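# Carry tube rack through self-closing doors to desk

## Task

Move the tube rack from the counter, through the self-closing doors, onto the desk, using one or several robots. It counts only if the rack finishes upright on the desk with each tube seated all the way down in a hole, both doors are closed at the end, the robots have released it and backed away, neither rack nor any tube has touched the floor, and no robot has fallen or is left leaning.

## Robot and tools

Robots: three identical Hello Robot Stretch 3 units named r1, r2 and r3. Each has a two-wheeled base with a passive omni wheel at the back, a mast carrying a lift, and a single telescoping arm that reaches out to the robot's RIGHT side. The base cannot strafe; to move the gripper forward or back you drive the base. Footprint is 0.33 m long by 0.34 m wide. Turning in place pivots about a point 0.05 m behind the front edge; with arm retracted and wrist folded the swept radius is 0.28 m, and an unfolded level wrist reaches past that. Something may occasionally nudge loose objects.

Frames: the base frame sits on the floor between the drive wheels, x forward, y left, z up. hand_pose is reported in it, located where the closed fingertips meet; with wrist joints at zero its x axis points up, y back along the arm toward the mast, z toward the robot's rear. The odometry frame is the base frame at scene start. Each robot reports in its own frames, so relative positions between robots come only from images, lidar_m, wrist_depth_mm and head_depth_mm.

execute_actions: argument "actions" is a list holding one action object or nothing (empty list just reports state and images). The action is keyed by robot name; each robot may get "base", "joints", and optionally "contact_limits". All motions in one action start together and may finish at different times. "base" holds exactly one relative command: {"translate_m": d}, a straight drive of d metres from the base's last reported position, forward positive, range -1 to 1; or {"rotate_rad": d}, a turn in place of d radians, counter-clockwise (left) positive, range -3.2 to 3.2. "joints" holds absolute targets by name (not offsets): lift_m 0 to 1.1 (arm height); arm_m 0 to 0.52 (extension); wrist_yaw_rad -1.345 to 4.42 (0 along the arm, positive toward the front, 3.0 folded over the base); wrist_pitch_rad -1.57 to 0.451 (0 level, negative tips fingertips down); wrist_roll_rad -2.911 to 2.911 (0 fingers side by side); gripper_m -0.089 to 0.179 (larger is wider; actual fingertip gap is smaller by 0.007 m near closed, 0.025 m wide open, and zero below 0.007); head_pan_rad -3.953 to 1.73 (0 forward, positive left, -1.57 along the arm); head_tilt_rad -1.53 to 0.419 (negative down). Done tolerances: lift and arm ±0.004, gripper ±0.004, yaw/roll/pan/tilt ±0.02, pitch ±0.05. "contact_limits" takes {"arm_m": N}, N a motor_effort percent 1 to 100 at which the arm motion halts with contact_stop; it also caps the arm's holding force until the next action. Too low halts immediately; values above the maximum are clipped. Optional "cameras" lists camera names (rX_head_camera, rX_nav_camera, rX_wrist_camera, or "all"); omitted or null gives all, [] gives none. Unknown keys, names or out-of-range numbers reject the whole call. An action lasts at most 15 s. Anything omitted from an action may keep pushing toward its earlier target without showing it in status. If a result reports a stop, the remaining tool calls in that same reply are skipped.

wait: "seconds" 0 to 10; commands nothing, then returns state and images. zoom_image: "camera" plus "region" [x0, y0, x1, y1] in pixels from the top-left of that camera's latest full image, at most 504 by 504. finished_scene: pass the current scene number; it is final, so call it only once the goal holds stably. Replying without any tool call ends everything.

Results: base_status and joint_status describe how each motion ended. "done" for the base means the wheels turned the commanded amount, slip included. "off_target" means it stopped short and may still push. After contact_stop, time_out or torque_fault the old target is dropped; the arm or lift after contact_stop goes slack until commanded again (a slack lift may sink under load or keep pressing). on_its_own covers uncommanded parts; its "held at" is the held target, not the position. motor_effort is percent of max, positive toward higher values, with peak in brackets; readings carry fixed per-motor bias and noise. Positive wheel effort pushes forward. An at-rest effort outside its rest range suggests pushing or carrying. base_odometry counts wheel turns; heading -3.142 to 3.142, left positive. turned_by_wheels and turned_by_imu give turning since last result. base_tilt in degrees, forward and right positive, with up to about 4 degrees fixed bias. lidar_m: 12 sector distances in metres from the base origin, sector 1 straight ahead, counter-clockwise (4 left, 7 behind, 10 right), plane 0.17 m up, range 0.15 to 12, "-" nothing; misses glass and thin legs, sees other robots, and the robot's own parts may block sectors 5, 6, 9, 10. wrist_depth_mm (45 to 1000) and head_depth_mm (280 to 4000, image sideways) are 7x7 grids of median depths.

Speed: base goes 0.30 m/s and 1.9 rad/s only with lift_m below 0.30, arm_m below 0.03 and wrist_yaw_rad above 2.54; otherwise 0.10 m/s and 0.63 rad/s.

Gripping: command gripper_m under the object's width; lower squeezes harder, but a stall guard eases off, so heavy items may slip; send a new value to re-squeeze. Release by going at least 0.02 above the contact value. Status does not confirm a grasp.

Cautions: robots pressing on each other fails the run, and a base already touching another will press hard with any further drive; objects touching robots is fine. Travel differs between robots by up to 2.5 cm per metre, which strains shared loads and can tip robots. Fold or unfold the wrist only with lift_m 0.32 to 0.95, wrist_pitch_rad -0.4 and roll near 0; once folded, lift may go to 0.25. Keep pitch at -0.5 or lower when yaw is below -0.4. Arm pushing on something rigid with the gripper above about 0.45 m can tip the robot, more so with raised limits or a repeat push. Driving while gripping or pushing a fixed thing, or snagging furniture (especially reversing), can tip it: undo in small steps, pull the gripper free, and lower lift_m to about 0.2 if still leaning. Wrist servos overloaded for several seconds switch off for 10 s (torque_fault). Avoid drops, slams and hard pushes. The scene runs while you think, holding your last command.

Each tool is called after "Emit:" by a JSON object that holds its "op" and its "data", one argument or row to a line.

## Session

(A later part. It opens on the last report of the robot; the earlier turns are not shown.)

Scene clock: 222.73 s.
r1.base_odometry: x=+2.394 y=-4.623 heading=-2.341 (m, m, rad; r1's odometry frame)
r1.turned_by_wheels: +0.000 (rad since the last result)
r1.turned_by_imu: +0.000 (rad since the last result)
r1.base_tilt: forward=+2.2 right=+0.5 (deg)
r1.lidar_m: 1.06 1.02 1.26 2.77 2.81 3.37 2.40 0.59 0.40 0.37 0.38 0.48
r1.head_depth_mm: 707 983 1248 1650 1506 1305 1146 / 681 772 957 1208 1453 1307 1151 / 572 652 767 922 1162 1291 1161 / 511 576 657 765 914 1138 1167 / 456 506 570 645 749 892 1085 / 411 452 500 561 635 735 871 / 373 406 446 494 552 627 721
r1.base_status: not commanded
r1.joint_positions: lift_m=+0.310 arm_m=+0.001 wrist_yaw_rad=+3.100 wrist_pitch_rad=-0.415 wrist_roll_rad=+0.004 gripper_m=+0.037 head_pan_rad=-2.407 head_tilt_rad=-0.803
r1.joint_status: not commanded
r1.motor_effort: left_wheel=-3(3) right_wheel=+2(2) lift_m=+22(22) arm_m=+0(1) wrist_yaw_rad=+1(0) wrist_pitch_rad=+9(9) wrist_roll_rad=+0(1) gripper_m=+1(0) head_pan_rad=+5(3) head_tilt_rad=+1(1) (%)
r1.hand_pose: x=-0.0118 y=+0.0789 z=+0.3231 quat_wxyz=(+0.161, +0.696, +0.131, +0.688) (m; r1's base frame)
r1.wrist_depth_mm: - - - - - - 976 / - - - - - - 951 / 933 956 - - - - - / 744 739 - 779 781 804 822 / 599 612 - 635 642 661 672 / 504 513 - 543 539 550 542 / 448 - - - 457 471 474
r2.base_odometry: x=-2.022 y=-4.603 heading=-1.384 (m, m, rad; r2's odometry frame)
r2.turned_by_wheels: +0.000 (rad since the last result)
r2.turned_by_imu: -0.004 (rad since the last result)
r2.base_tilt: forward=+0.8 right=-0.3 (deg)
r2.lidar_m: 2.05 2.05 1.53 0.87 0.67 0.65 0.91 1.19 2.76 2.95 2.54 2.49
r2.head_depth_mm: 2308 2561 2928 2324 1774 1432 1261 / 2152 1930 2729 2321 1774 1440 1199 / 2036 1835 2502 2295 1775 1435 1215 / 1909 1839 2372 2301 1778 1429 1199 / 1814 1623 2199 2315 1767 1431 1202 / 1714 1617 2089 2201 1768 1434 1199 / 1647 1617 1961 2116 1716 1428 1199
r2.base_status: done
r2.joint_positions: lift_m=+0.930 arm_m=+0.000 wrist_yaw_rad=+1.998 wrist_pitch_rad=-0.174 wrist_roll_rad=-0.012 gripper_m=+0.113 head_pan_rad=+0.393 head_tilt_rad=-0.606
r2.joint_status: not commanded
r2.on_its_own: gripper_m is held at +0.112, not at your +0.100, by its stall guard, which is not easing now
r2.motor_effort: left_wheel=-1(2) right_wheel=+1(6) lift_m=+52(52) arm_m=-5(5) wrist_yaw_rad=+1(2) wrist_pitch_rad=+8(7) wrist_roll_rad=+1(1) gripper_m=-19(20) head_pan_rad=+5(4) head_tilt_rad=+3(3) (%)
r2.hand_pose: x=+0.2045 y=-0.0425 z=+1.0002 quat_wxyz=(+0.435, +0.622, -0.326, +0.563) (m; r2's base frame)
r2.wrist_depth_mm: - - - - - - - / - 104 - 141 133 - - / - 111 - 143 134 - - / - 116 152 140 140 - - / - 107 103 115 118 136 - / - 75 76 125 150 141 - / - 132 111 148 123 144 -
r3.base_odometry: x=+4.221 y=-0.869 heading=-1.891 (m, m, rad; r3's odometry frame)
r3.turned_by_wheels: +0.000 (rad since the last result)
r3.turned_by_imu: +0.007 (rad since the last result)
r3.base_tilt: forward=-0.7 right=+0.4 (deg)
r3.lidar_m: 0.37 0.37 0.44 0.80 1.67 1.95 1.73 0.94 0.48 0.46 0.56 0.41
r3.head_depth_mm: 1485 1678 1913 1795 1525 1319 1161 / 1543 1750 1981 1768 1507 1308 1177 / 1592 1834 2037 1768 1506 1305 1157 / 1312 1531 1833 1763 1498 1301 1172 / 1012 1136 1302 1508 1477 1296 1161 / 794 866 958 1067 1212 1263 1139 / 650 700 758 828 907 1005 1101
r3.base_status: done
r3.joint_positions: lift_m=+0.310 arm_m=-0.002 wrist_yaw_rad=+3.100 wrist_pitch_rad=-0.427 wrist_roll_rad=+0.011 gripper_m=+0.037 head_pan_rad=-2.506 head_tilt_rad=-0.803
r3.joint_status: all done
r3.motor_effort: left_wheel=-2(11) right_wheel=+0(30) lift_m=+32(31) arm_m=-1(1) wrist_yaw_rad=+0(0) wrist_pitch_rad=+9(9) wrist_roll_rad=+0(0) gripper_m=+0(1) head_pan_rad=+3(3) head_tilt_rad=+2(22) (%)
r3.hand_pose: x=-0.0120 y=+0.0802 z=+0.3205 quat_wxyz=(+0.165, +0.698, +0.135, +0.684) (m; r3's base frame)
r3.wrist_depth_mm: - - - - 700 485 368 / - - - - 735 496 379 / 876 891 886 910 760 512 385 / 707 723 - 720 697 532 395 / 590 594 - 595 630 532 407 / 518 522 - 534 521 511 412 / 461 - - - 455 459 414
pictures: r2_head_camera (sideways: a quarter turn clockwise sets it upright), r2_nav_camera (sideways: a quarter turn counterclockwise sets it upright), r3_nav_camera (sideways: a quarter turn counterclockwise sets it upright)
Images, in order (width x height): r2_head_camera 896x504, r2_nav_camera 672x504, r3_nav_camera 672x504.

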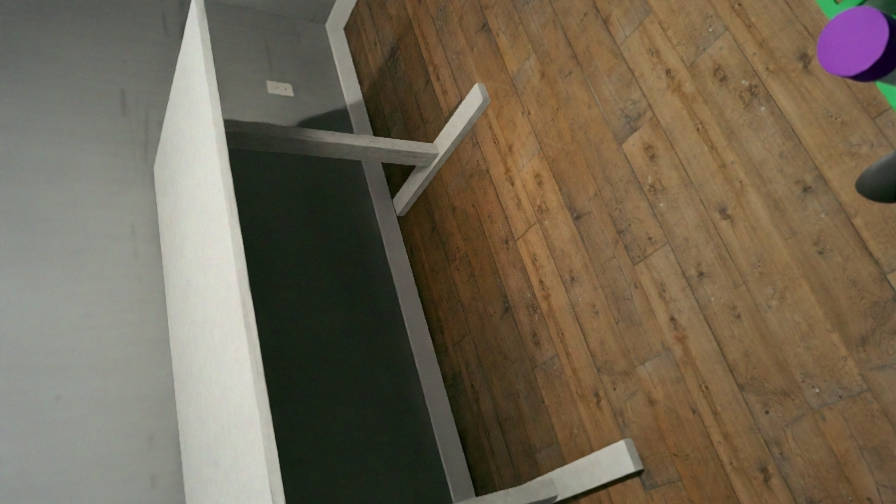

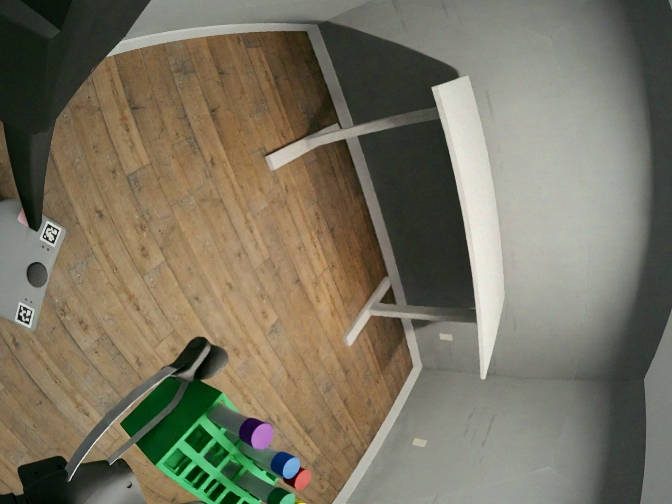

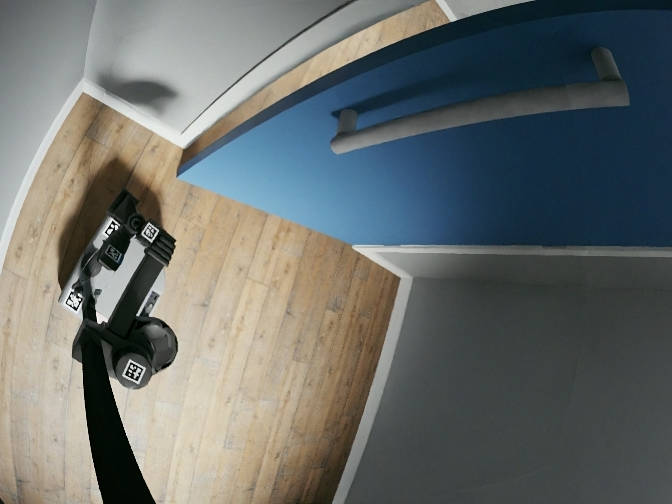

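Emit:
{"op": "execute_actions", "data": {
  "actions": [
    {"r2":{"base":{"rotate_rad":0.3},"joints":{"lift_m":1.0,"wrist_yaw_rad":1.57}}}
  ],
  "cameras": []
}}

Emit:
{"op": "execute_actions", "data": {
  "actions": [
    {"r2":{"base":{"translate_m":1.0}}}
  ],
  "cameras": ["r2_head_camera"]
}}

Emit:
{"op": "execute_actions", "data": {
  "actions": [
    {"r2":{"base":{"rotate_rad":2.2},"joints":{"head_pan_rad":-1.4,"head_tilt_rad":-0.8}}}
  ],
  "cameras": ["r2_head_camera","r2_nav_camera","r3_nav_camera"]
}}

Scene clock: 225.23 s.
r1.base_odometry: x=+2.394 y=-4.623 heading=-2.341 (m, m, rad; r1's odometry frame)
r1.turned_by_wheels: +0.000 (rad since the last result)
r1.turned_by_imu: +0.000 (rad since the last result)
r1.base_tilt: forward=+2.2 right=+0.5 (deg)
r1.lidar_m: 1.06 1.01 1.26 2.76 2.81 3.36 2.39 0.59 0.40 0.37 0.38 0.48
r1.head_depth_mm: 707 985 1248 1661 1501 1305 1147 / 680 769 960 1208 1456 1306 1154 / 573 652 770 919 1162 1295 1165 / 511 574 657 765 911 1135 1166 / 456 506 569 646 749 890 1086 / 411 451 500 560 636 736 873 / 374 407 446 494 552 626 722
r1.base_status: not commanded
r1.joint_positions: lift_m=+0.310 arm_m=+0.001 wrist_yaw_rad=+3.100 wrist_pitch_rad=-0.415 wrist_roll_rad=+0.004 gripper_m=+0.037 head_pan_rad=-2.407 head_tilt_rad=-0.803
r1.joint_status: not commanded
r1.motor_effort: left_wheel=-3(3) right_wheel=+2(2) lift_m=+22(22) arm_m=+0(0) wrist_yaw_rad=+0(1) wrist_pitch_rad=+10(9) wrist_roll_rad=-1(0) gripper_m=+1(0) head_pan_rad=+4(3) head_tilt_rad=+2(1) (%)
r1.hand_pose: x=-0.0118 y=+0.0789 z=+0.3231 quat_wxyz=(+0.161, +0.696, +0.131, +0.688) (m; r1's base frame)
r1.wrist_depth_mm: - - - - - - 942 / - - - - - - 965 / 947 948 - - - - - / 731 759 - 772 794 813 825 / 600 595 - 626 645 640 669 / 507 512 - 537 555 536 546 / 447 - - - 456 465 470
r2.base_odometry: x=-2.022 y=-4.603 heading=-1.084 (m, m, rad; r2's odometry frame)
r2.turned_by_wheels: +0.300 (rad since the last result)
r2.turned_by_imu: +0.302 (rad since the last result)
r2.base_tilt: forward=+0.8 right=-0.3 (deg)
r2.lidar_m: 2.05 1.53 1.11 0.72 0.66 0.66 0.92 1.69 2.79 2.71 2.49 2.51
r2.head_depth_mm: 1808 1638 2295 2321 1773 1436 1201 / 1783 1654 2226 2332 1762 1435 1204 / 1736 1628 2149 2321 1774 1433 1204 / 1693 1626 2096 2271 1776 1432 1203 / 1664 1623 1989 2196 1770 1434 1198 / 1625 1703 1985 2171 1777 1431 1196 / 1587 1745 1948 2124 1762 1430 1200
r2.base_status: done
r2.joint_positions: lift_m=+1.000 arm_m=+0.000 wrist_yaw_rad=+1.572 wrist_pitch_rad=-0.175 wrist_roll_rad=-0.012 gripper_m=+0.113 head_pan_rad=+0.393 head_tilt_rad=-0.606
r2.joint_status: all done
r2.on_its_own: gripper_m is held at +0.112, not at your +0.100, by its stall guard, which is not easing now
r2.motor_effort: left_wheel=-1(5) right_wheel=+2(5) lift_m=+52(56) arm_m=-5(5) wrist_yaw_rad=-2(4) wrist_pitch_rad=+7(8) wrist_roll_rad=+1(1) gripper_m=-20(19) head_pan_rad=+5(4) head_tilt_rad=+3(3) (%)
r2.hand_pose: x=+0.2268 y=-0.1451 z=+1.0701 quat_wxyz=(+0.545, +0.539, -0.450, +0.458) (m; r2's base frame)
r2.wrist_depth_mm: - - - - - - - / - 105 - 142 138 - - / - 111 - 136 135 - - / - 116 152 139 141 - - / - 107 102 115 119 136 - / - 75 76 126 150 140 - / - 131 107 145 124 145 -
r3.base_odometry: x=+4.221 y=-0.869 heading=-1.891 (m, m, rad; r3's odometry frame)
r3.turned_by_wheels: +0.000 (rad since the last result)
r3.turned_by_imu: +0.000 (rad since the last result)
r3.base_tilt: forward=-0.7 right=+0.4 (deg)
r3.lidar_m: 0.37 0.37 0.44 0.80 1.67 1.95 1.73 1.04 0.63 0.56 0.56 0.42
r3.head_depth_mm: 1490 1681 1933 1787 1524 1317 1161 / 1541 1757 2003 1782 1514 1309 1177 / 1591 1818 2047 1773 1503 1307 1154 / 1313 1534 1832 1762 1499 1300 1171 / 1057 1191 1373 1623 1492 1296 1163 / 887 980 1098 1252 1404 1292 1146 / 764 831 919 1016 1146 1234 1137
r3.base_status: not commanded
r3.joint_positions: lift_m=+0.310 arm_m=-0.002 wrist_yaw_rad=+3.100 wrist_pitch_rad=-0.427 wrist_roll_rad=+0.011 gripper_m=+0.037 head_pan_rad=-2.506 head_tilt_rad=-0.803
r3.joint_status: not commanded
r3.motor_effort: left_wheel=-2(1) right_wheel=+1(1) lift_m=+31(31) arm_m=-1(2) wrist_yaw_rad=+0(1) wrist_pitch_rad=+9(9) wrist_roll_rad=+0(0) gripper_m=+0(1) head_pan_rad=+4(3) head_tilt_rad=+2(2) (%)
r3.hand_pose: x=-0.0120 y=+0.0802 z=+0.3205 quat_wxyz=(+0.165, +0.698, +0.135, +0.684) (m; r3's base frame)
r3.wrist_depth_mm: - - - - 709 486 368 / - - - - 735 500 377 / 875 869 886 900 753 518 387 / 707 716 - 731 697 525 396 / 596 588 - 601 630 533 406 / 511 524 - 537 521 510 415 / 458 - - - 458 462 413
pictures: none
No camera images: the call's "cameras" was empty. Leave "cameras" out to get every camera's image.

Scene clock: 236.17 s.
r1.base_odometry: x=+2.394 y=-4.623 heading=-2.341 (m, m, rad; r1's odometry frame)
r1.turned_by_wheels: +0.000 (rad since the last result)
r1.turned_by_imu: +0.000 (rad since the last result)
r1.base_tilt: forward=+2.1 right=+0.5 (deg)
r1.lidar_m: 1.05 1.02 1.27 2.76 2.80 3.37 2.39 0.60 0.40 0.37 0.38 0.48
r1.head_depth_mm: 706 984 1248 1653 1506 1301 1143 / 680 769 956 1206 1457 1314 1151 / 573 653 769 920 1161 1285 1161 / 512 575 656 762 912 1135 1163 / 455 506 569 646 750 895 1086 / 411 450 500 558 635 739 875 / 374 406 446 493 551 626 721
r1.base_status: not commanded
r1.joint_positions: lift_m=+0.310 arm_m=+0.001 wrist_yaw_rad=+3.100 wrist_pitch_rad=-0.415 wrist_roll_rad=+0.004 gripper_m=+0.037 head_pan_rad=-2.407 head_tilt_rad=-0.803
r1.joint_status: not commanded
r1.motor_effort: left_wheel=-3(3) right_wheel=+2(2) lift_m=+22(22) arm_m=+0(0) wrist_yaw_rad=+1(1) wrist_pitch_rad=+10(10) wrist_roll_rad=+0(0) gripper_m=+0(0) head_pan_rad=+4(4) head_tilt_rad=+1(1) (%)
r1.hand_pose: x=-0.0118 y=+0.0789 z=+0.3231 quat_wxyz=(+0.161, +0.696, +0.131, +0.688) (m; r1's base frame)
r1.wrist_depth_mm: - - - - - - 948 / - - - - - - 992 / 935 941 - - - - - / 735 747 - 783 788 823 845 / 603 607 - 615 635 648 650 / 502 515 - 539 546 553 549 / 448 - - - 453 462 476
r2.base_odometry: x=-1.554 y=-5.487 heading=-1.084 (m, m, rad; r2's odometry frame)
r2.turned_by_wheels: +0.000 (rad since the last result)
r2.turned_by_imu: -0.004 (rad since the last result)
r2.base_tilt: forward=+1.0 right=-0.4 (deg)
r2.lidar_m: 1.05 1.22 0.88 1.40 1.28 1.29 1.69 3.26 3.16 2.04 1.87 1.89
r2.head_depth_mm: 1090 1218 900 621 1659 1378 1202 / 1069 1188 899 621 1672 1441 1201 / 1044 1155 897 620 1605 1439 1202 / 1017 1129 897 619 1610 1435 1196 / 996 1105 895 618 527 1438 1200 / 975 1074 892 618 507 1431 1202 / 954 1051 892 617 506 1428 1199
r2.base_status: done
r2.joint_positions: lift_m=+1.000 arm_m=+0.000 wrist_yaw_rad=+1.572 wrist_pitch_rad=-0.175 wrist_roll_rad=-0.012 gripper_m=+0.113 head_pan_rad=+0.393 head_tilt_rad=-0.606
r2.joint_status: not commanded
r2.on_its_own: gripper_m is held at +0.112, not at your +0.100, by its stall guard, which is not easing now
r2.motor_effort: left_wheel=-1(0) right_wheel=+2(6) lift_m=+52(52) arm_m=-5(5) wrist_yaw_rad=-3(2) wrist_pitch_rad=+8(7) wrist_roll_rad=+1(1) gripper_m=-20(20) head_pan_rad=+4(4) head_tilt_rad=+4(3) (%)
r2.hand_pose: x=+0.2268 y=-0.1451 z=+1.0701 quat_wxyz=(+0.545, +0.539, -0.450, +0.458) (m; r2's base frame)
r2.wrist_depth_mm: 931 - - - - - - / 941 104 - 140 138 - - / 920 111 - 138 135 - - / 585 116 579 140 142 - - / 421 107 102 115 118 136 - / - 75 76 125 150 141 - / - 132 107 147 123 145 -
r3.base_odometry: x=+4.221 y=-0.869 heading=-1.891 (m, m, rad; r3's odometry frame)
r3.turned_by_wheels: +0.000 (rad since the last result)
r3.turned_by_imu: -0.002 (rad since the last result)
r3.base_tilt: forward=-0.7 right=+0.3 (deg)
r3.lidar_m: 0.37 0.37 0.44 0.80 1.67 1.96 1.73 1.05 0.63 0.56 0.56 0.41
r3.head_depth_mm: 1489 1667 1912 1792 1522 1313 1166 / 1553 1750 1991 1792 1504 1310 1178 / 1585 1827 2029 1777 1510 1310 1154 / 1312 1536 1834 1769 1492 1299 1168 / 1059 1198 1372 1616 1491 1288 1163 / 886 984 1099 1246 1414 1288 1142 / 762 833 915 1017 1141 1240 1135
r3.base_status: not commanded
r3.joint_positions: lift_m=+0.310 arm_m=-0.002 wrist_yaw_rad=+3.100 wrist_pitch_rad=-0.427 wrist_roll_rad=+0.011 gripper_m=+0.037 head_pan_rad=-2.506 head_tilt_rad=-0.803
r3.joint_status: not commanded
r3.motor_effort: left_wheel=-1(2) right_wheel=+1(1) lift_m=+32(31) arm_m=-1(2) wrist_yaw_rad=+0(1) wrist_pitch_rad=+9(9) wrist_roll_rad=+0(1) gripper_m=+0(0) head_pan_rad=+3(3) head_tilt_rad=+2(2) (%)
r3.hand_pose: x=-0.0120 y=+0.0802 z=+0.3205 quat_wxyz=(+0.165, +0.698, +0.135, +0.684) (m; r3's base frame)
r3.wrist_depth_mm: - - - - 699 486 366 / - - - - 740 501 379 / 872 867 897 897 763 516 388 / 700 704 - 725 702 535 395 / 592 599 - 603 630 531 405 / 511 522 - 533 524 511 413 / 459 - - - 457 458 414
pictures: r2_head_camera (sideways: a quarter turn clockwise sets it upright)
Images, in order (width x height): r2_head_camera 896x504.

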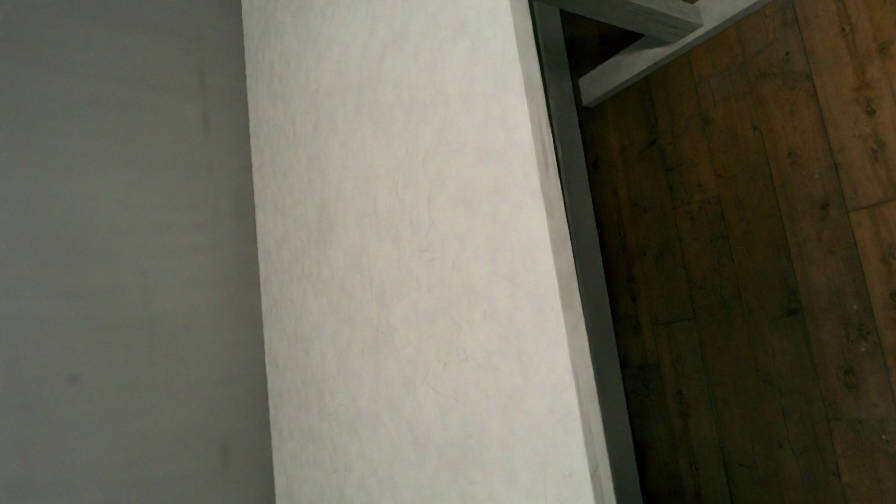

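Scene clock: 240.63 s.
r1.base_odometry: x=+2.394 y=-4.623 heading=-2.341 (m, m, rad; r1's odometry frame)
r1.turned_by_wheels: +0.000 (rad since the last result)
r1.turned_by_imu: +0.000 (rad since the last result)
r1.base_tilt: forward=+2.1 right=+0.5 (deg)
r1.lidar_m: 1.06 1.02 1.26 2.77 2.81 3.37 2.39 0.59 0.40 0.37 0.38 0.48
r1.head_depth_mm: 706 985 1247 1653 1505 1306 1145 / 681 772 959 1211 1460 1309 1151 / 574 652 769 918 1164 1291 1155 / 512 576 657 764 914 1135 1164 / 456 507 568 648 750 891 1090 / 411 451 500 559 636 736 874 / 374 406 446 494 552 625 720
r1.base_status: not commanded
r1.joint_positions: lift_m=+0.310 arm_m=+0.001 wrist_yaw_rad=+3.100 wrist_pitch_rad=-0.415 wrist_roll_rad=+0.004 gripper_m=+0.037 head_pan_rad=-2.407 head_tilt_rad=-0.803
r1.joint_status: not commanded
r1.motor_effort: left_wheel=-2(3) right_wheel=+2(2) lift_m=+22(22) arm_m=-1(0) wrist_yaw_rad=+1(1) wrist_pitch_rad=+9(9) wrist_roll_rad=-1(1) gripper_m=-1(0) head_pan_rad=+3(3) head_tilt_rad=+1(1) (%)
r1.hand_pose: x=-0.0118 y=+0.0789 z=+0.3231 quat_wxyz=(+0.161, +0.696, +0.131, +0.688) (m; r1's base frame)
r1.wrist_depth_mm: - - - - - - 980 / - - - - - - 961 / 951 956 - - - - - / 723 741 - 780 787 826 808 / 603 599 - 621 637 645 679 / 502 507 - 541 563 542 543 / 446 - - - 455 465 475
r2.base_odometry: x=-1.554 y=-5.487 heading=+1.116 (m, m, rad; r2's odometry frame)
r2.turned_by_wheels: +2.200 (rad since the last result)
r2.turned_by_imu: +2.215 (rad since the last result)
r2.base_tilt: forward=+0.9 right=-0.4 (deg)
r2.lidar_m: 1.28 1.32 1.86 3.56 2.76 1.97 1.87 1.80 1.05 1.22 0.88 1.34
r2.head_depth_mm: 978 834 633 - - 1223 1119 / 998 833 610 528 - 1231 1113 / 1016 833 609 528 1589 1238 1123 / 1040 834 610 528 - - 1120 / 1061 837 609 - - 1236 1121 / 1064 837 611 - - 1243 1123 / 1083 837 610 530 1555 1260 1120
r2.base_status: done
r2.joint_positions: lift_m=+1.000 arm_m=+0.000 wrist_yaw_rad=+1.571 wrist_pitch_rad=-0.175 wrist_roll_rad=-0.012 gripper_m=+0.113 head_pan_rad=-1.393 head_tilt_rad=-0.790
r2.joint_status: all done
r2.on_its_own: gripper_m is held at +0.112, not at your +0.100, by its stall guard, which is not easing now
r2.motor_effort: left_wheel=+0(3) right_wheel=+1(5) lift_m=+52(52) arm_m=-5(5) wrist_yaw_rad=-2(3) wrist_pitch_rad=+8(7) wrist_roll_rad=+1(1) gripper_m=-19(19) head_pan_rad=-4(51) head_tilt_rad=-5(25) (%)
r2.hand_pose: x=+0.2268 y=-0.1452 z=+1.0701 quat_wxyz=(+0.545, +0.539, -0.451, +0.458) (m; r2's base frame)
r2.wrist_depth_mm: - - - - - - - / - 105 - 142 138 - - / - 111 - 136 135 - - / - 117 - 139 141 - - / - 107 102 115 119 135 508 / - 75 76 125 150 141 381 / - 132 107 145 123 145 305
r3.base_odometry: x=+4.221 y=-0.869 heading=-1.891 (m, m, rad; r3's odometry frame)
r3.turned_by_wheels: +0.000 (rad since the last result)
r3.turned_by_imu: -0.001 (rad since the last result)
r3.base_tilt: forward=-0.7 right=+0.4 (deg)
r3.lidar_m: 0.37 0.37 0.44 0.80 1.67 1.96 1.73 1.05 0.63 0.56 0.56 0.41
r3.head_depth_mm: 1499 1680 1919 1791 1526 1317 1164 / 1546 1751 1996 1780 1515 1307 1175 / 1587 1825 2038 1777 1501 1305 1156 / 1309 1538 1826 1766 1488 1301 1171 / 1059 1196 1376 1616 1487 1293 1164 / 886 982 1103 1251 1410 1290 1139 / 764 835 918 1018 1143 1238 1135
r3.base_status: not commanded
r3.joint_positions: lift_m=+0.310 arm_m=-0.002 wrist_yaw_rad=+3.100 wrist_pitch_rad=-0.427 wrist_roll_rad=+0.011 gripper_m=+0.037 head_pan_rad=-2.506 head_tilt_rad=-0.803
r3.joint_status: not commanded
r3.motor_effort: left_wheel=-1(2) right_wheel=+0(0) lift_m=+32(31) arm_m=-1(1) wrist_yaw_rad=-1(0) wrist_pitch_rad=+9(9) wrist_roll_rad=+0(0) gripper_m=+0(0) head_pan_rad=+3(3) head_tilt_rad=+2(2) (%)
r3.hand_pose: x=-0.0120 y=+0.0802 z=+0.3205 quat_wxyz=(+0.165, +0.698, +0.135, +0.684) (m; r3's base frame)
r3.wrist_depth_mm: - - - - 721 480 368 / - - - - 736 501 377 / 899 884 894 906 754 517 383 / 709 709 - 728 702 535 394 / 592 599 - 608 627 526 407 / 510 527 - 534 525 512 412 / 458 - - - 453 460 411
pictures: r2_head_camera (sideways: a quarter turn clockwise sets it upright), r2_nav_camera (sideways: a quarter turn counterclockwise sets it upright), r3_nav_camera (sideways: a quarter turn counterclockwise sets it upright)
Images, in order (width x height): r2_head_camera 896x504, r2_nav_camera 672x504, r3_nav_camera 672x504.

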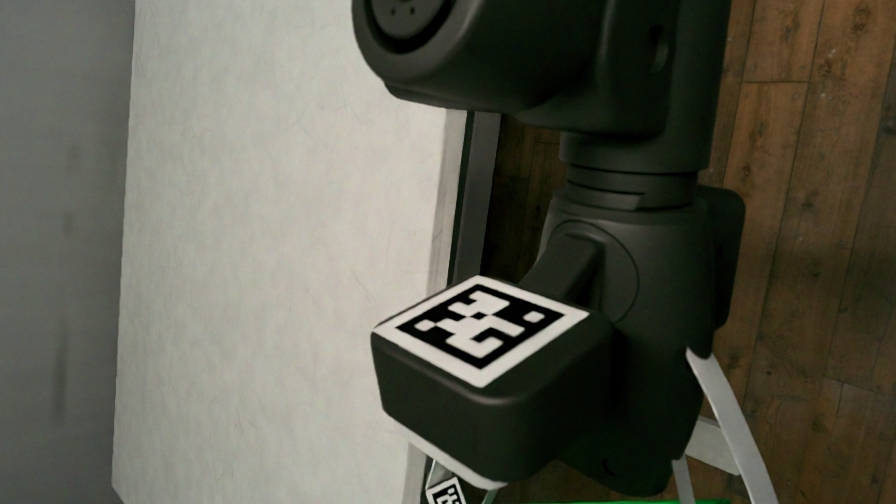

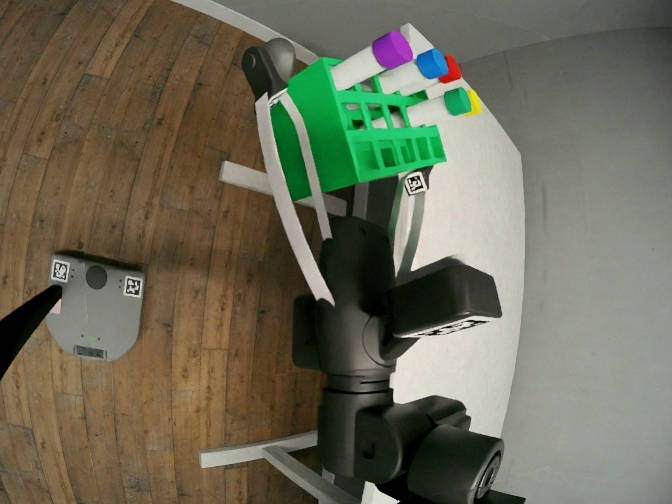

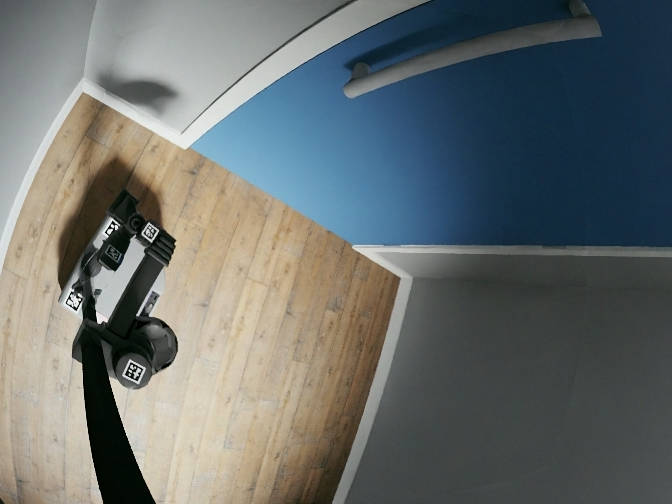

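Emit:
{"op": "execute_actions", "data": {
  "actions": [
    {"r2":{"joints":{"wrist_yaw_rad":0,"lift_m":1.02}}}
  ],
  "cameras": ["r2_wrist_camera"]
}}

Emit:
{"op": "execute_actions", "data": {
  "actions": [
    {"r2":{"joints":{"arm_m":0.42,"head_tilt_rad":-0.5}}}
  ],
  "cameras": []
}}

Emit:
{"op": "execute_actions", "data": {
  "actions": [
    {"r2":{"joints":{"lift_m":0.93}}}
  ],
  "cameras": ["r2_wrist_camera","r2_head_camera"]
}}

Scene clock: 243.10 s.
r1.base_odometry: x=+2.394 y=-4.623 heading=-2.341 (m, m, rad; r1's odometry frame)
r1.turned_by_wheels: +0.000 (rad since the last result)
r1.turned_by_imu: +0.000 (rad since the last result)
r1.base_tilt: forward=+2.1 right=+0.5 (deg)
r1.lidar_m: 1.05 1.02 1.26 2.76 2.81 3.37 2.39 0.60 0.40 0.37 0.38 0.48
r1.head_depth_mm: 707 989 1245 1645 1505 1293 1148 / 680 769 953 1207 1456 1307 1154 / 572 655 770 920 1165 1293 1164 / 511 577 657 764 910 1136 1168 / 455 506 568 645 749 892 1088 / 411 451 499 560 637 736 875 / 374 407 446 494 551 626 720
r1.base_status: not commanded
r1.joint_positions: lift_m=+0.310 arm_m=+0.001 wrist_yaw_rad=+3.100 wrist_pitch_rad=-0.415 wrist_roll_rad=+0.004 gripper_m=+0.037 head_pan_rad=-2.407 head_tilt_rad=-0.803
r1.joint_status: not commanded
r1.motor_effort: left_wheel=-3(3) right_wheel=+2(2) lift_m=+22(22) arm_m=+0(1) wrist_yaw_rad=+1(2) wrist_pitch_rad=+10(10) wrist_roll_rad=+0(0) gripper_m=+1(0) head_pan_rad=+3(3) head_tilt_rad=+1(1) (%)
r1.hand_pose: x=-0.0118 y=+0.0789 z=+0.3231 quat_wxyz=(+0.161, +0.696, +0.131, +0.688) (m; r1's base frame)
r1.wrist_depth_mm: - - - - - - 963 / - - - - - - - / 910 943 - - - - - / 728 745 - 764 779 835 818 / 590 601 - 629 643 665 670 / 511 515 - 536 553 541 554 / 443 - - - 460 473 473
r2.base_odometry: x=-1.554 y=-5.487 heading=+1.116 (m, m, rad; r2's odometry frame)
r2.turned_by_wheels: +0.000 (rad since the last result)
r2.turned_by_imu: +0.000 (rad since the last result)
r2.base_tilt: forward=+0.9 right=-0.2 (deg)
r2.lidar_m: 1.28 1.32 1.85 3.56 2.75 1.97 1.87 1.80 1.05 1.22 0.88 1.34
r2.head_depth_mm: 980 319 - - - - 1120 / 998 790 309 - - 1233 1119 / 1019 756 342 1081 1519 1285 1117 / 1042 835 600 528 1503 1286 1118 / 1060 838 610 1682 1514 1281 1122 / 1069 838 611 1150 1409 1282 1120 / 1087 839 610 1135 1519 1280 1121
r2.base_status: not commanded
r2.joint_positions: lift_m=+1.020 arm_m=+0.000 wrist_yaw_rad=+0.002 wrist_pitch_rad=-0.175 wrist_roll_rad=-0.012 gripper_m=+0.113 head_pan_rad=-1.393 head_tilt_rad=-0.790
r2.joint_status: all done
r2.on_its_own: gripper_m is held at +0.112, not at your +0.100, by its stall guard, which is not easing now
r2.motor_effort: left_wheel=-1(1) right_wheel=+2(1) lift_m=+52(53) arm_m=-5(5) wrist_yaw_rad=-3(4) wrist_pitch_rad=+8(7) wrist_roll_rad=+1(1) gripper_m=-20(20) head_pan_rad=-4(4) head_tilt_rad=-5(6) (%)
r2.hand_pose: x=-0.0209 y=-0.3935 z=+1.0901 quat_wxyz=(+0.709, +0.063, -0.700, -0.061) (m; r2's base frame)
r2.wrist_depth_mm: 888 883 866 901 903 929 928 / 893 105 913 141 133 975 979 / 906 111 986 144 133 - - / 638 117 655 140 139 826 855 / 457 107 102 115 119 135 565 / 370 75 76 125 150 140 419 / - 132 107 147 123 145 337
r3.base_odometry: x=+4.221 y=-0.869 heading=-1.891 (m, m, rad; r3's odometry frame)
r3.turned_by_wheels: +0.000 (rad since the last result)
r3.turned_by_imu: +0.000 (rad since the last result)
r3.base_tilt: forward=-0.7 right=+0.4 (deg)
r3.lidar_m: 0.37 0.37 0.44 0.80 1.67 1.95 1.73 1.04 0.63 0.56 0.56 0.42
r3.head_depth_mm: 1489 1671 1922 1795 1520 1311 1162 / 1543 1745 1988 1782 1522 1307 1176 / 1589 1836 2039 1772 1499 1302 1153 / 1311 1530 1839 1760 1495 1301 1168 / 1059 1199 1378 1624 1481 1295 1164 / 888 981 1102 1253 1412 1291 1136 / 763 831 918 1017 1148 1234 1137
r3.base_status: not commanded
r3.joint_positions: lift_m=+0.310 arm_m=-0.002 wrist_yaw_rad=+3.100 wrist_pitch_rad=-0.427 wrist_roll_rad=+0.011 gripper_m=+0.037 head_pan_rad=-2.506 head_tilt_rad=-0.803
r3.joint_status: not commanded
r3.motor_effort: left_wheel=-1(2) right_wheel=+0(1) lift_m=+32(31) arm_m=-2(1) wrist_yaw_rad=+0(0) wrist_pitch_rad=+9(9) wrist_roll_rad=+0(0) gripper_m=-1(0) head_pan_rad=+3(3) head_tilt_rad=+2(2) (%)
r3.hand_pose: x=-0.0120 y=+0.0802 z=+0.3205 quat_wxyz=(+0.165, +0.698, +0.135, +0.684) (m; r3's base frame)
r3.wrist_depth_mm: - - - - 699 483 369 / - - - - 735 496 376 / 869 877 888 885 754 516 384 / 694 719 - 722 697 529 395 / 594 593 - 601 627 530 406 / 514 527 - 533 524 508 412 / 458 - - - 454 456 413
pictures: r2_wrist_camera
Images, in order (width x height): r2_wrist_camera 644x364.

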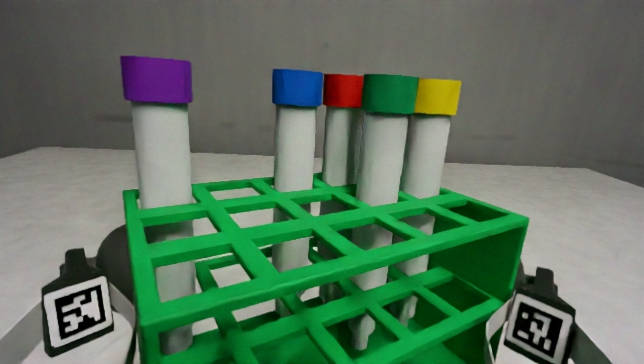

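Scene clock: 247.40 s.
r1.base_odometry: x=+2.394 y=-4.623 heading=-2.341 (m, m, rad; r1's odometry frame)
r1.turned_by_wheels: +0.000 (rad since the last result)
r1.turned_by_imu: +0.000 (rad since the last result)
r1.base_tilt: forward=+2.2 right=+0.5 (deg)
r1.lidar_m: 1.06 1.02 1.26 2.76 2.81 3.36 2.39 0.59 0.40 0.37 0.38 0.48
r1.head_depth_mm: 708 980 1246 1644 1503 1299 1146 / 680 770 957 1206 1447 1308 1148 / 572 652 768 923 1162 1289 1153 / 513 576 656 763 913 1140 1167 / 455 506 567 646 752 892 1089 / 411 452 500 559 635 736 874 / 374 407 446 494 551 625 721
r1.base_status: not commanded
r1.joint_positions: lift_m=+0.310 arm_m=+0.001 wrist_yaw_rad=+3.100 wrist_pitch_rad=-0.415 wrist_roll_rad=+0.004 gripper_m=+0.037 head_pan_rad=-2.407 head_tilt_rad=-0.803
r1.joint_status: not commanded
r1.motor_effort: left_wheel=-3(3) right_wheel=+2(2) lift_m=+22(22) arm_m=+0(1) wrist_yaw_rad=+0(0) wrist_pitch_rad=+9(9) wrist_roll_rad=+0(0) gripper_m=+1(0) head_pan_rad=+4(4) head_tilt_rad=+1(1) (%)
r1.hand_pose: x=-0.0118 y=+0.0789 z=+0.3231 quat_wxyz=(+0.161, +0.696, +0.131, +0.688) (m; r1's base frame)
r1.wrist_depth_mm: - - - - - - 955 / - - - - - - 988 / 912 957 - - - - - / 709 733 - 771 797 807 847 / 600 603 - 625 640 648 654 / 506 508 - 547 558 530 554 / 440 - - - 458 471 469
r2.base_odometry: x=-1.554 y=-5.487 heading=+1.116 (m, m, rad; r2's odometry frame)
r2.turned_by_wheels: +0.000 (rad since the last result)
r2.turned_by_imu: -0.001 (rad since the last result)
r2.base_tilt: forward=+0.8 right=-0.3 (deg)
r2.lidar_m: 1.28 1.32 1.86 3.56 2.76 1.96 1.88 1.80 1.05 1.22 0.88 1.34
r2.head_depth_mm: 957 1026 - 746 537 1461 1274 / 977 1056 725 743 535 1503 1270 / 997 1085 1134 741 535 1501 1273 / 1014 1101 1168 739 534 1552 1270 / 1033 1126 1191 739 534 1544 1265 / 1054 1151 1195 737 553 1497 1236 / 1076 1178 1195 734 552 1407 1232
r2.base_status: not commanded
r2.joint_positions: lift_m=+1.020 arm_m=+0.420 wrist_yaw_rad=+0.001 wrist_pitch_rad=-0.175 wrist_roll_rad=-0.012 gripper_m=+0.113 head_pan_rad=-1.393 head_tilt_rad=-0.507
r2.joint_status: all done
r2.on_its_own: gripper_m is held at +0.112, not at your +0.100, by its stall guard, which is not easing now
r2.motor_effort: left_wheel=-2(1) right_wheel=+2(2) lift_m=+51(51) arm_m=+6(6) wrist_yaw_rad=-1(3) wrist_pitch_rad=+8(8) wrist_roll_rad=+1(1) gripper_m=-19(19) head_pan_rad=-4(4) head_tilt_rad=+3(26) (%)
r2.hand_pose: x=-0.0213 y=-0.8128 z=+1.0901 quat_wxyz=(+0.709, +0.063, -0.700, -0.061) (m; r2's base frame)
r2.wrist_depth_mm: 490 488 486 507 515 511 524 / 511 105 517 142 134 547 549 / 538 111 554 139 134 576 580 / 568 124 152 139 140 602 619 / 459 107 102 115 119 135 556 / 366 75 76 125 150 141 415 / - 132 107 147 123 145 332
r3.base_odometry: x=+4.221 y=-0.869 heading=-1.891 (m, m, rad; r3's odometry frame)
r3.turned_by_wheels: +0.000 (rad since the last result)
r3.turned_by_imu: -0.001 (rad since the last result)
r3.base_tilt: forward=-0.7 right=+0.4 (deg)
r3.lidar_m: 0.37 0.37 0.43 0.80 1.68 1.95 1.72 1.04 0.63 0.56 0.56 0.41
r3.head_depth_mm: 1497 1683 1910 1795 1517 1313 1160 / 1550 1754 1996 1782 1510 1312 1178 / 1590 1816 2040 1773 1501 1306 1152 / 1309 1534 1827 1757 1489 1302 1169 / 1057 1194 1381 1619 1495 1288 1166 / 886 985 1098 1249 1408 1285 1146 / 762 834 918 1016 1144 1238 1133
r3.base_status: not commanded
r3.joint_positions: lift_m=+0.310 arm_m=-0.002 wrist_yaw_rad=+3.100 wrist_pitch_rad=-0.427 wrist_roll_rad=+0.011 gripper_m=+0.037 head_pan_rad=-2.506 head_tilt_rad=-0.803
r3.joint_status: not commanded
r3.motor_effort: left_wheel=-1(2) right_wheel=+1(1) lift_m=+31(31) arm_m=-2(1) wrist_yaw_rad=+0(0) wrist_pitch_rad=+9(9) wrist_roll_rad=+0(0) gripper_m=+0(0) head_pan_rad=+3(3) head_tilt_rad=+1(2) (%)
r3.hand_pose: x=-0.0120 y=+0.0802 z=+0.3205 quat_wxyz=(+0.165, +0.698, +0.135, +0.684) (m; r3's base frame)
r3.wrist_depth_mm: - - - - 701 483 367 / - - - - 741 499 378 / 889 891 889 888 755 513 385 / 703 697 - 725 702 532 393 / 591 600 - 604 635 532 406 / 509 527 - 532 522 509 407 / 453 - - - 459 459 410
pictures: none
No camera images: the call's "cameras" was empty. Leave "cameras" out to get every camera's image.

Scene clock: 249.07 s.
r1.base_odometry: x=+2.394 y=-4.623 heading=-2.341 (m, m, rad; r1's odometry frame)
r1.turned_by_wheels: +0.000 (rad since the last result)
r1.turned_by_imu: +0.000 (rad since the last result)
r1.base_tilt: forward=+2.1 right=+0.5 (deg)
r1.lidar_m: 1.05 1.02 1.26 2.77 2.81 3.36 2.38 0.59 0.40 0.37 0.38 0.48
r1.head_depth_mm: 707 985 1249 1660 1502 1298 1151 / 682 771 955 1208 1446 1316 1155 / 573 651 768 918 1164 1291 1162 / 512 574 656 767 915 1133 1165 / 456 506 568 646 747 892 1089 / 411 451 500 561 636 734 873 / 374 408 447 493 552 627 722
r1.base_status: not commanded
r1.joint_positions: lift_m=+0.310 arm_m=+0.001 wrist_yaw_rad=+3.100 wrist_pitch_rad=-0.415 wrist_roll_rad=+0.004 gripper_m=+0.037 head_pan_rad=-2.407 head_tilt_rad=-0.803
r1.joint_status: not commanded
r1.motor_effort: left_wheel=-3(3) right_wheel=+2(2) lift_m=+22(22) arm_m=-1(1) wrist_yaw_rad=+0(0) wrist_pitch_rad=+9(10) wrist_roll_rad=+0(0) gripper_m=+0(1) head_pan_rad=+5(5) head_tilt_rad=+1(1) (%)
r1.hand_pose: x=-0.0118 y=+0.0789 z=+0.3231 quat_wxyz=(+0.161, +0.696, +0.131, +0.688) (m; r1's base frame)
r1.wrist_depth_mm: - - - - - - 986 / - - - - - - 964 / 961 937 - - - - - / 742 739 - 771 799 813 844 / 595 617 - 636 638 644 648 / 507 517 - 544 559 542 537 / 440 - - - 454 466 475
r2.base_odometry: x=-1.554 y=-5.487 heading=+1.116 (m, m, rad; r2's odometry frame)
r2.turned_by_wheels: +0.000 (rad since the last result)
r2.turned_by_imu: +0.000 (rad since the last result)
r2.base_tilt: forward=+0.9 right=-0.3 (deg)
r2.lidar_m: 1.28 1.32 1.85 3.56 2.75 1.96 1.88 1.80 1.04 1.22 0.88 1.34
r2.head_depth_mm: 959 1036 1106 671 537 1461 1274 / 974 1061 1122 670 536 1504 1271 / 994 1080 1141 741 536 1504 1272 / 1015 1102 1160 740 534 1551 1264 / 1035 1127 1183 737 533 1542 1266 / 1055 1148 1196 736 554 1489 1236 / 1075 1177 1193 733 553 1410 1231
r2.base_status: not commanded
r2.joint_positions: lift_m=+0.930 arm_m=+0.420 wrist_yaw_rad=+0.001 wrist_pitch_rad=-0.175 wrist_roll_rad=-0.012 gripper_m=+0.113 head_pan_rad=-1.393 head_tilt_rad=-0.507
r2.joint_status: all done
r2.on_its_own: gripper_m is held at +0.112, not at your +0.100, by its stall guard, which is not easing now
r2.motor_effort: left_wheel=-2(1) right_wheel=+1(2) lift_m=+32(48) arm_m=+5(6) wrist_yaw_rad=+0(1) wrist_pitch_rad=+7(7) wrist_roll_rad=+1(1) gripper_m=-20(19) head_pan_rad=-4(4) head_tilt_rad=+4(3) (%)
r2.hand_pose: x=-0.0213 y=-0.8128 z=+1.0007 quat_wxyz=(+0.709, +0.063, -0.700, -0.061) (m; r2's base frame)
r2.wrist_depth_mm: 493 501 501 498 503 517 530 / 511 105 515 140 138 536 549 / 532 110 548 136 136 567 569 / 388 116 385 140 142 499 522 / 279 107 102 115 119 136 336 / - 75 76 124 151 141 250 / - 131 107 147 123 145 201
r3.base_odometry: x=+4.221 y=-0.869 heading=-1.891 (m, m, rad; r3's odometry frame)
r3.turned_by_wheels: +0.000 (rad since the last result)
r3.turned_by_imu: +0.000 (rad since the last result)
r3.base_tilt: forward=-0.7 right=+0.3 (deg)
r3.lidar_m: 0.37 0.37 0.44 0.80 1.67 1.95 1.73 1.05 0.63 0.55 0.56 0.41
r3.head_depth_mm: 1483 1677 1923 1796 1520 1320 1164 / 1547 1746 1985 1785 1515 1310 1179 / 1582 1829 2050 1772 1505 1306 1154 / 1310 1528 1818 1757 1504 1304 1163 / 1058 1195 1376 1625 1493 1297 1165 / 887 984 1098 1250 1407 1292 1140 / 763 834 915 1017 1147 1240 1138
r3.base_status: not commanded
r3.joint_positions: lift_m=+0.310 arm_m=-0.002 wrist_yaw_rad=+3.100 wrist_pitch_rad=-0.427 wrist_roll_rad=+0.011 gripper_m=+0.037 head_pan_rad=-2.506 head_tilt_rad=-0.803
r3.joint_status: not commanded
r3.motor_effort: left_wheel=-2(2) right_wheel=+1(2) lift_m=+31(31) arm_m=-1(2) wrist_yaw_rad=+0(0) wrist_pitch_rad=+9(9) wrist_roll_rad=+0(0) gripper_m=+0(0) head_pan_rad=+4(3) head_tilt_rad=+2(2) (%)
r3.hand_pose: x=-0.0120 y=+0.0802 z=+0.3205 quat_wxyz=(+0.165, +0.698, +0.135, +0.684) (m; r3's base frame)
r3.wrist_depth_mm: - - - - 702 484 367 / - - - - 732 497 376 / 877 880 900 909 754 516 386 / 715 707 - 720 708 531 394 / 588 598 - 603 624 527 404 / 510 530 - 538 523 508 410 / 459 - - - 457 459 412
pictures: r2_head_camera (sideways: a quarter turn clockwise sets it upright), r2_wrist_camera
Images, in order (width x height): r2_head_camera 896x504, r2_wrist_camera 644x364.

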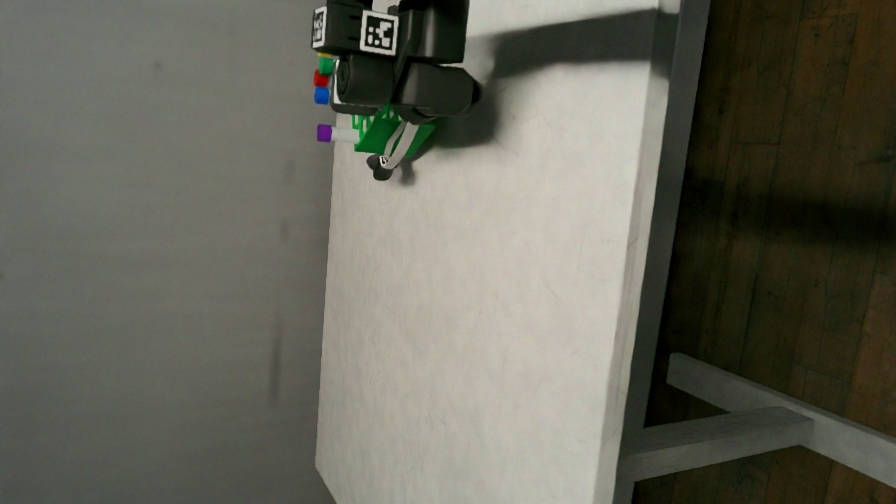

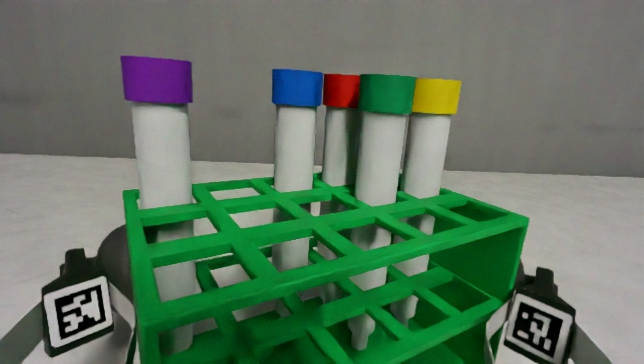

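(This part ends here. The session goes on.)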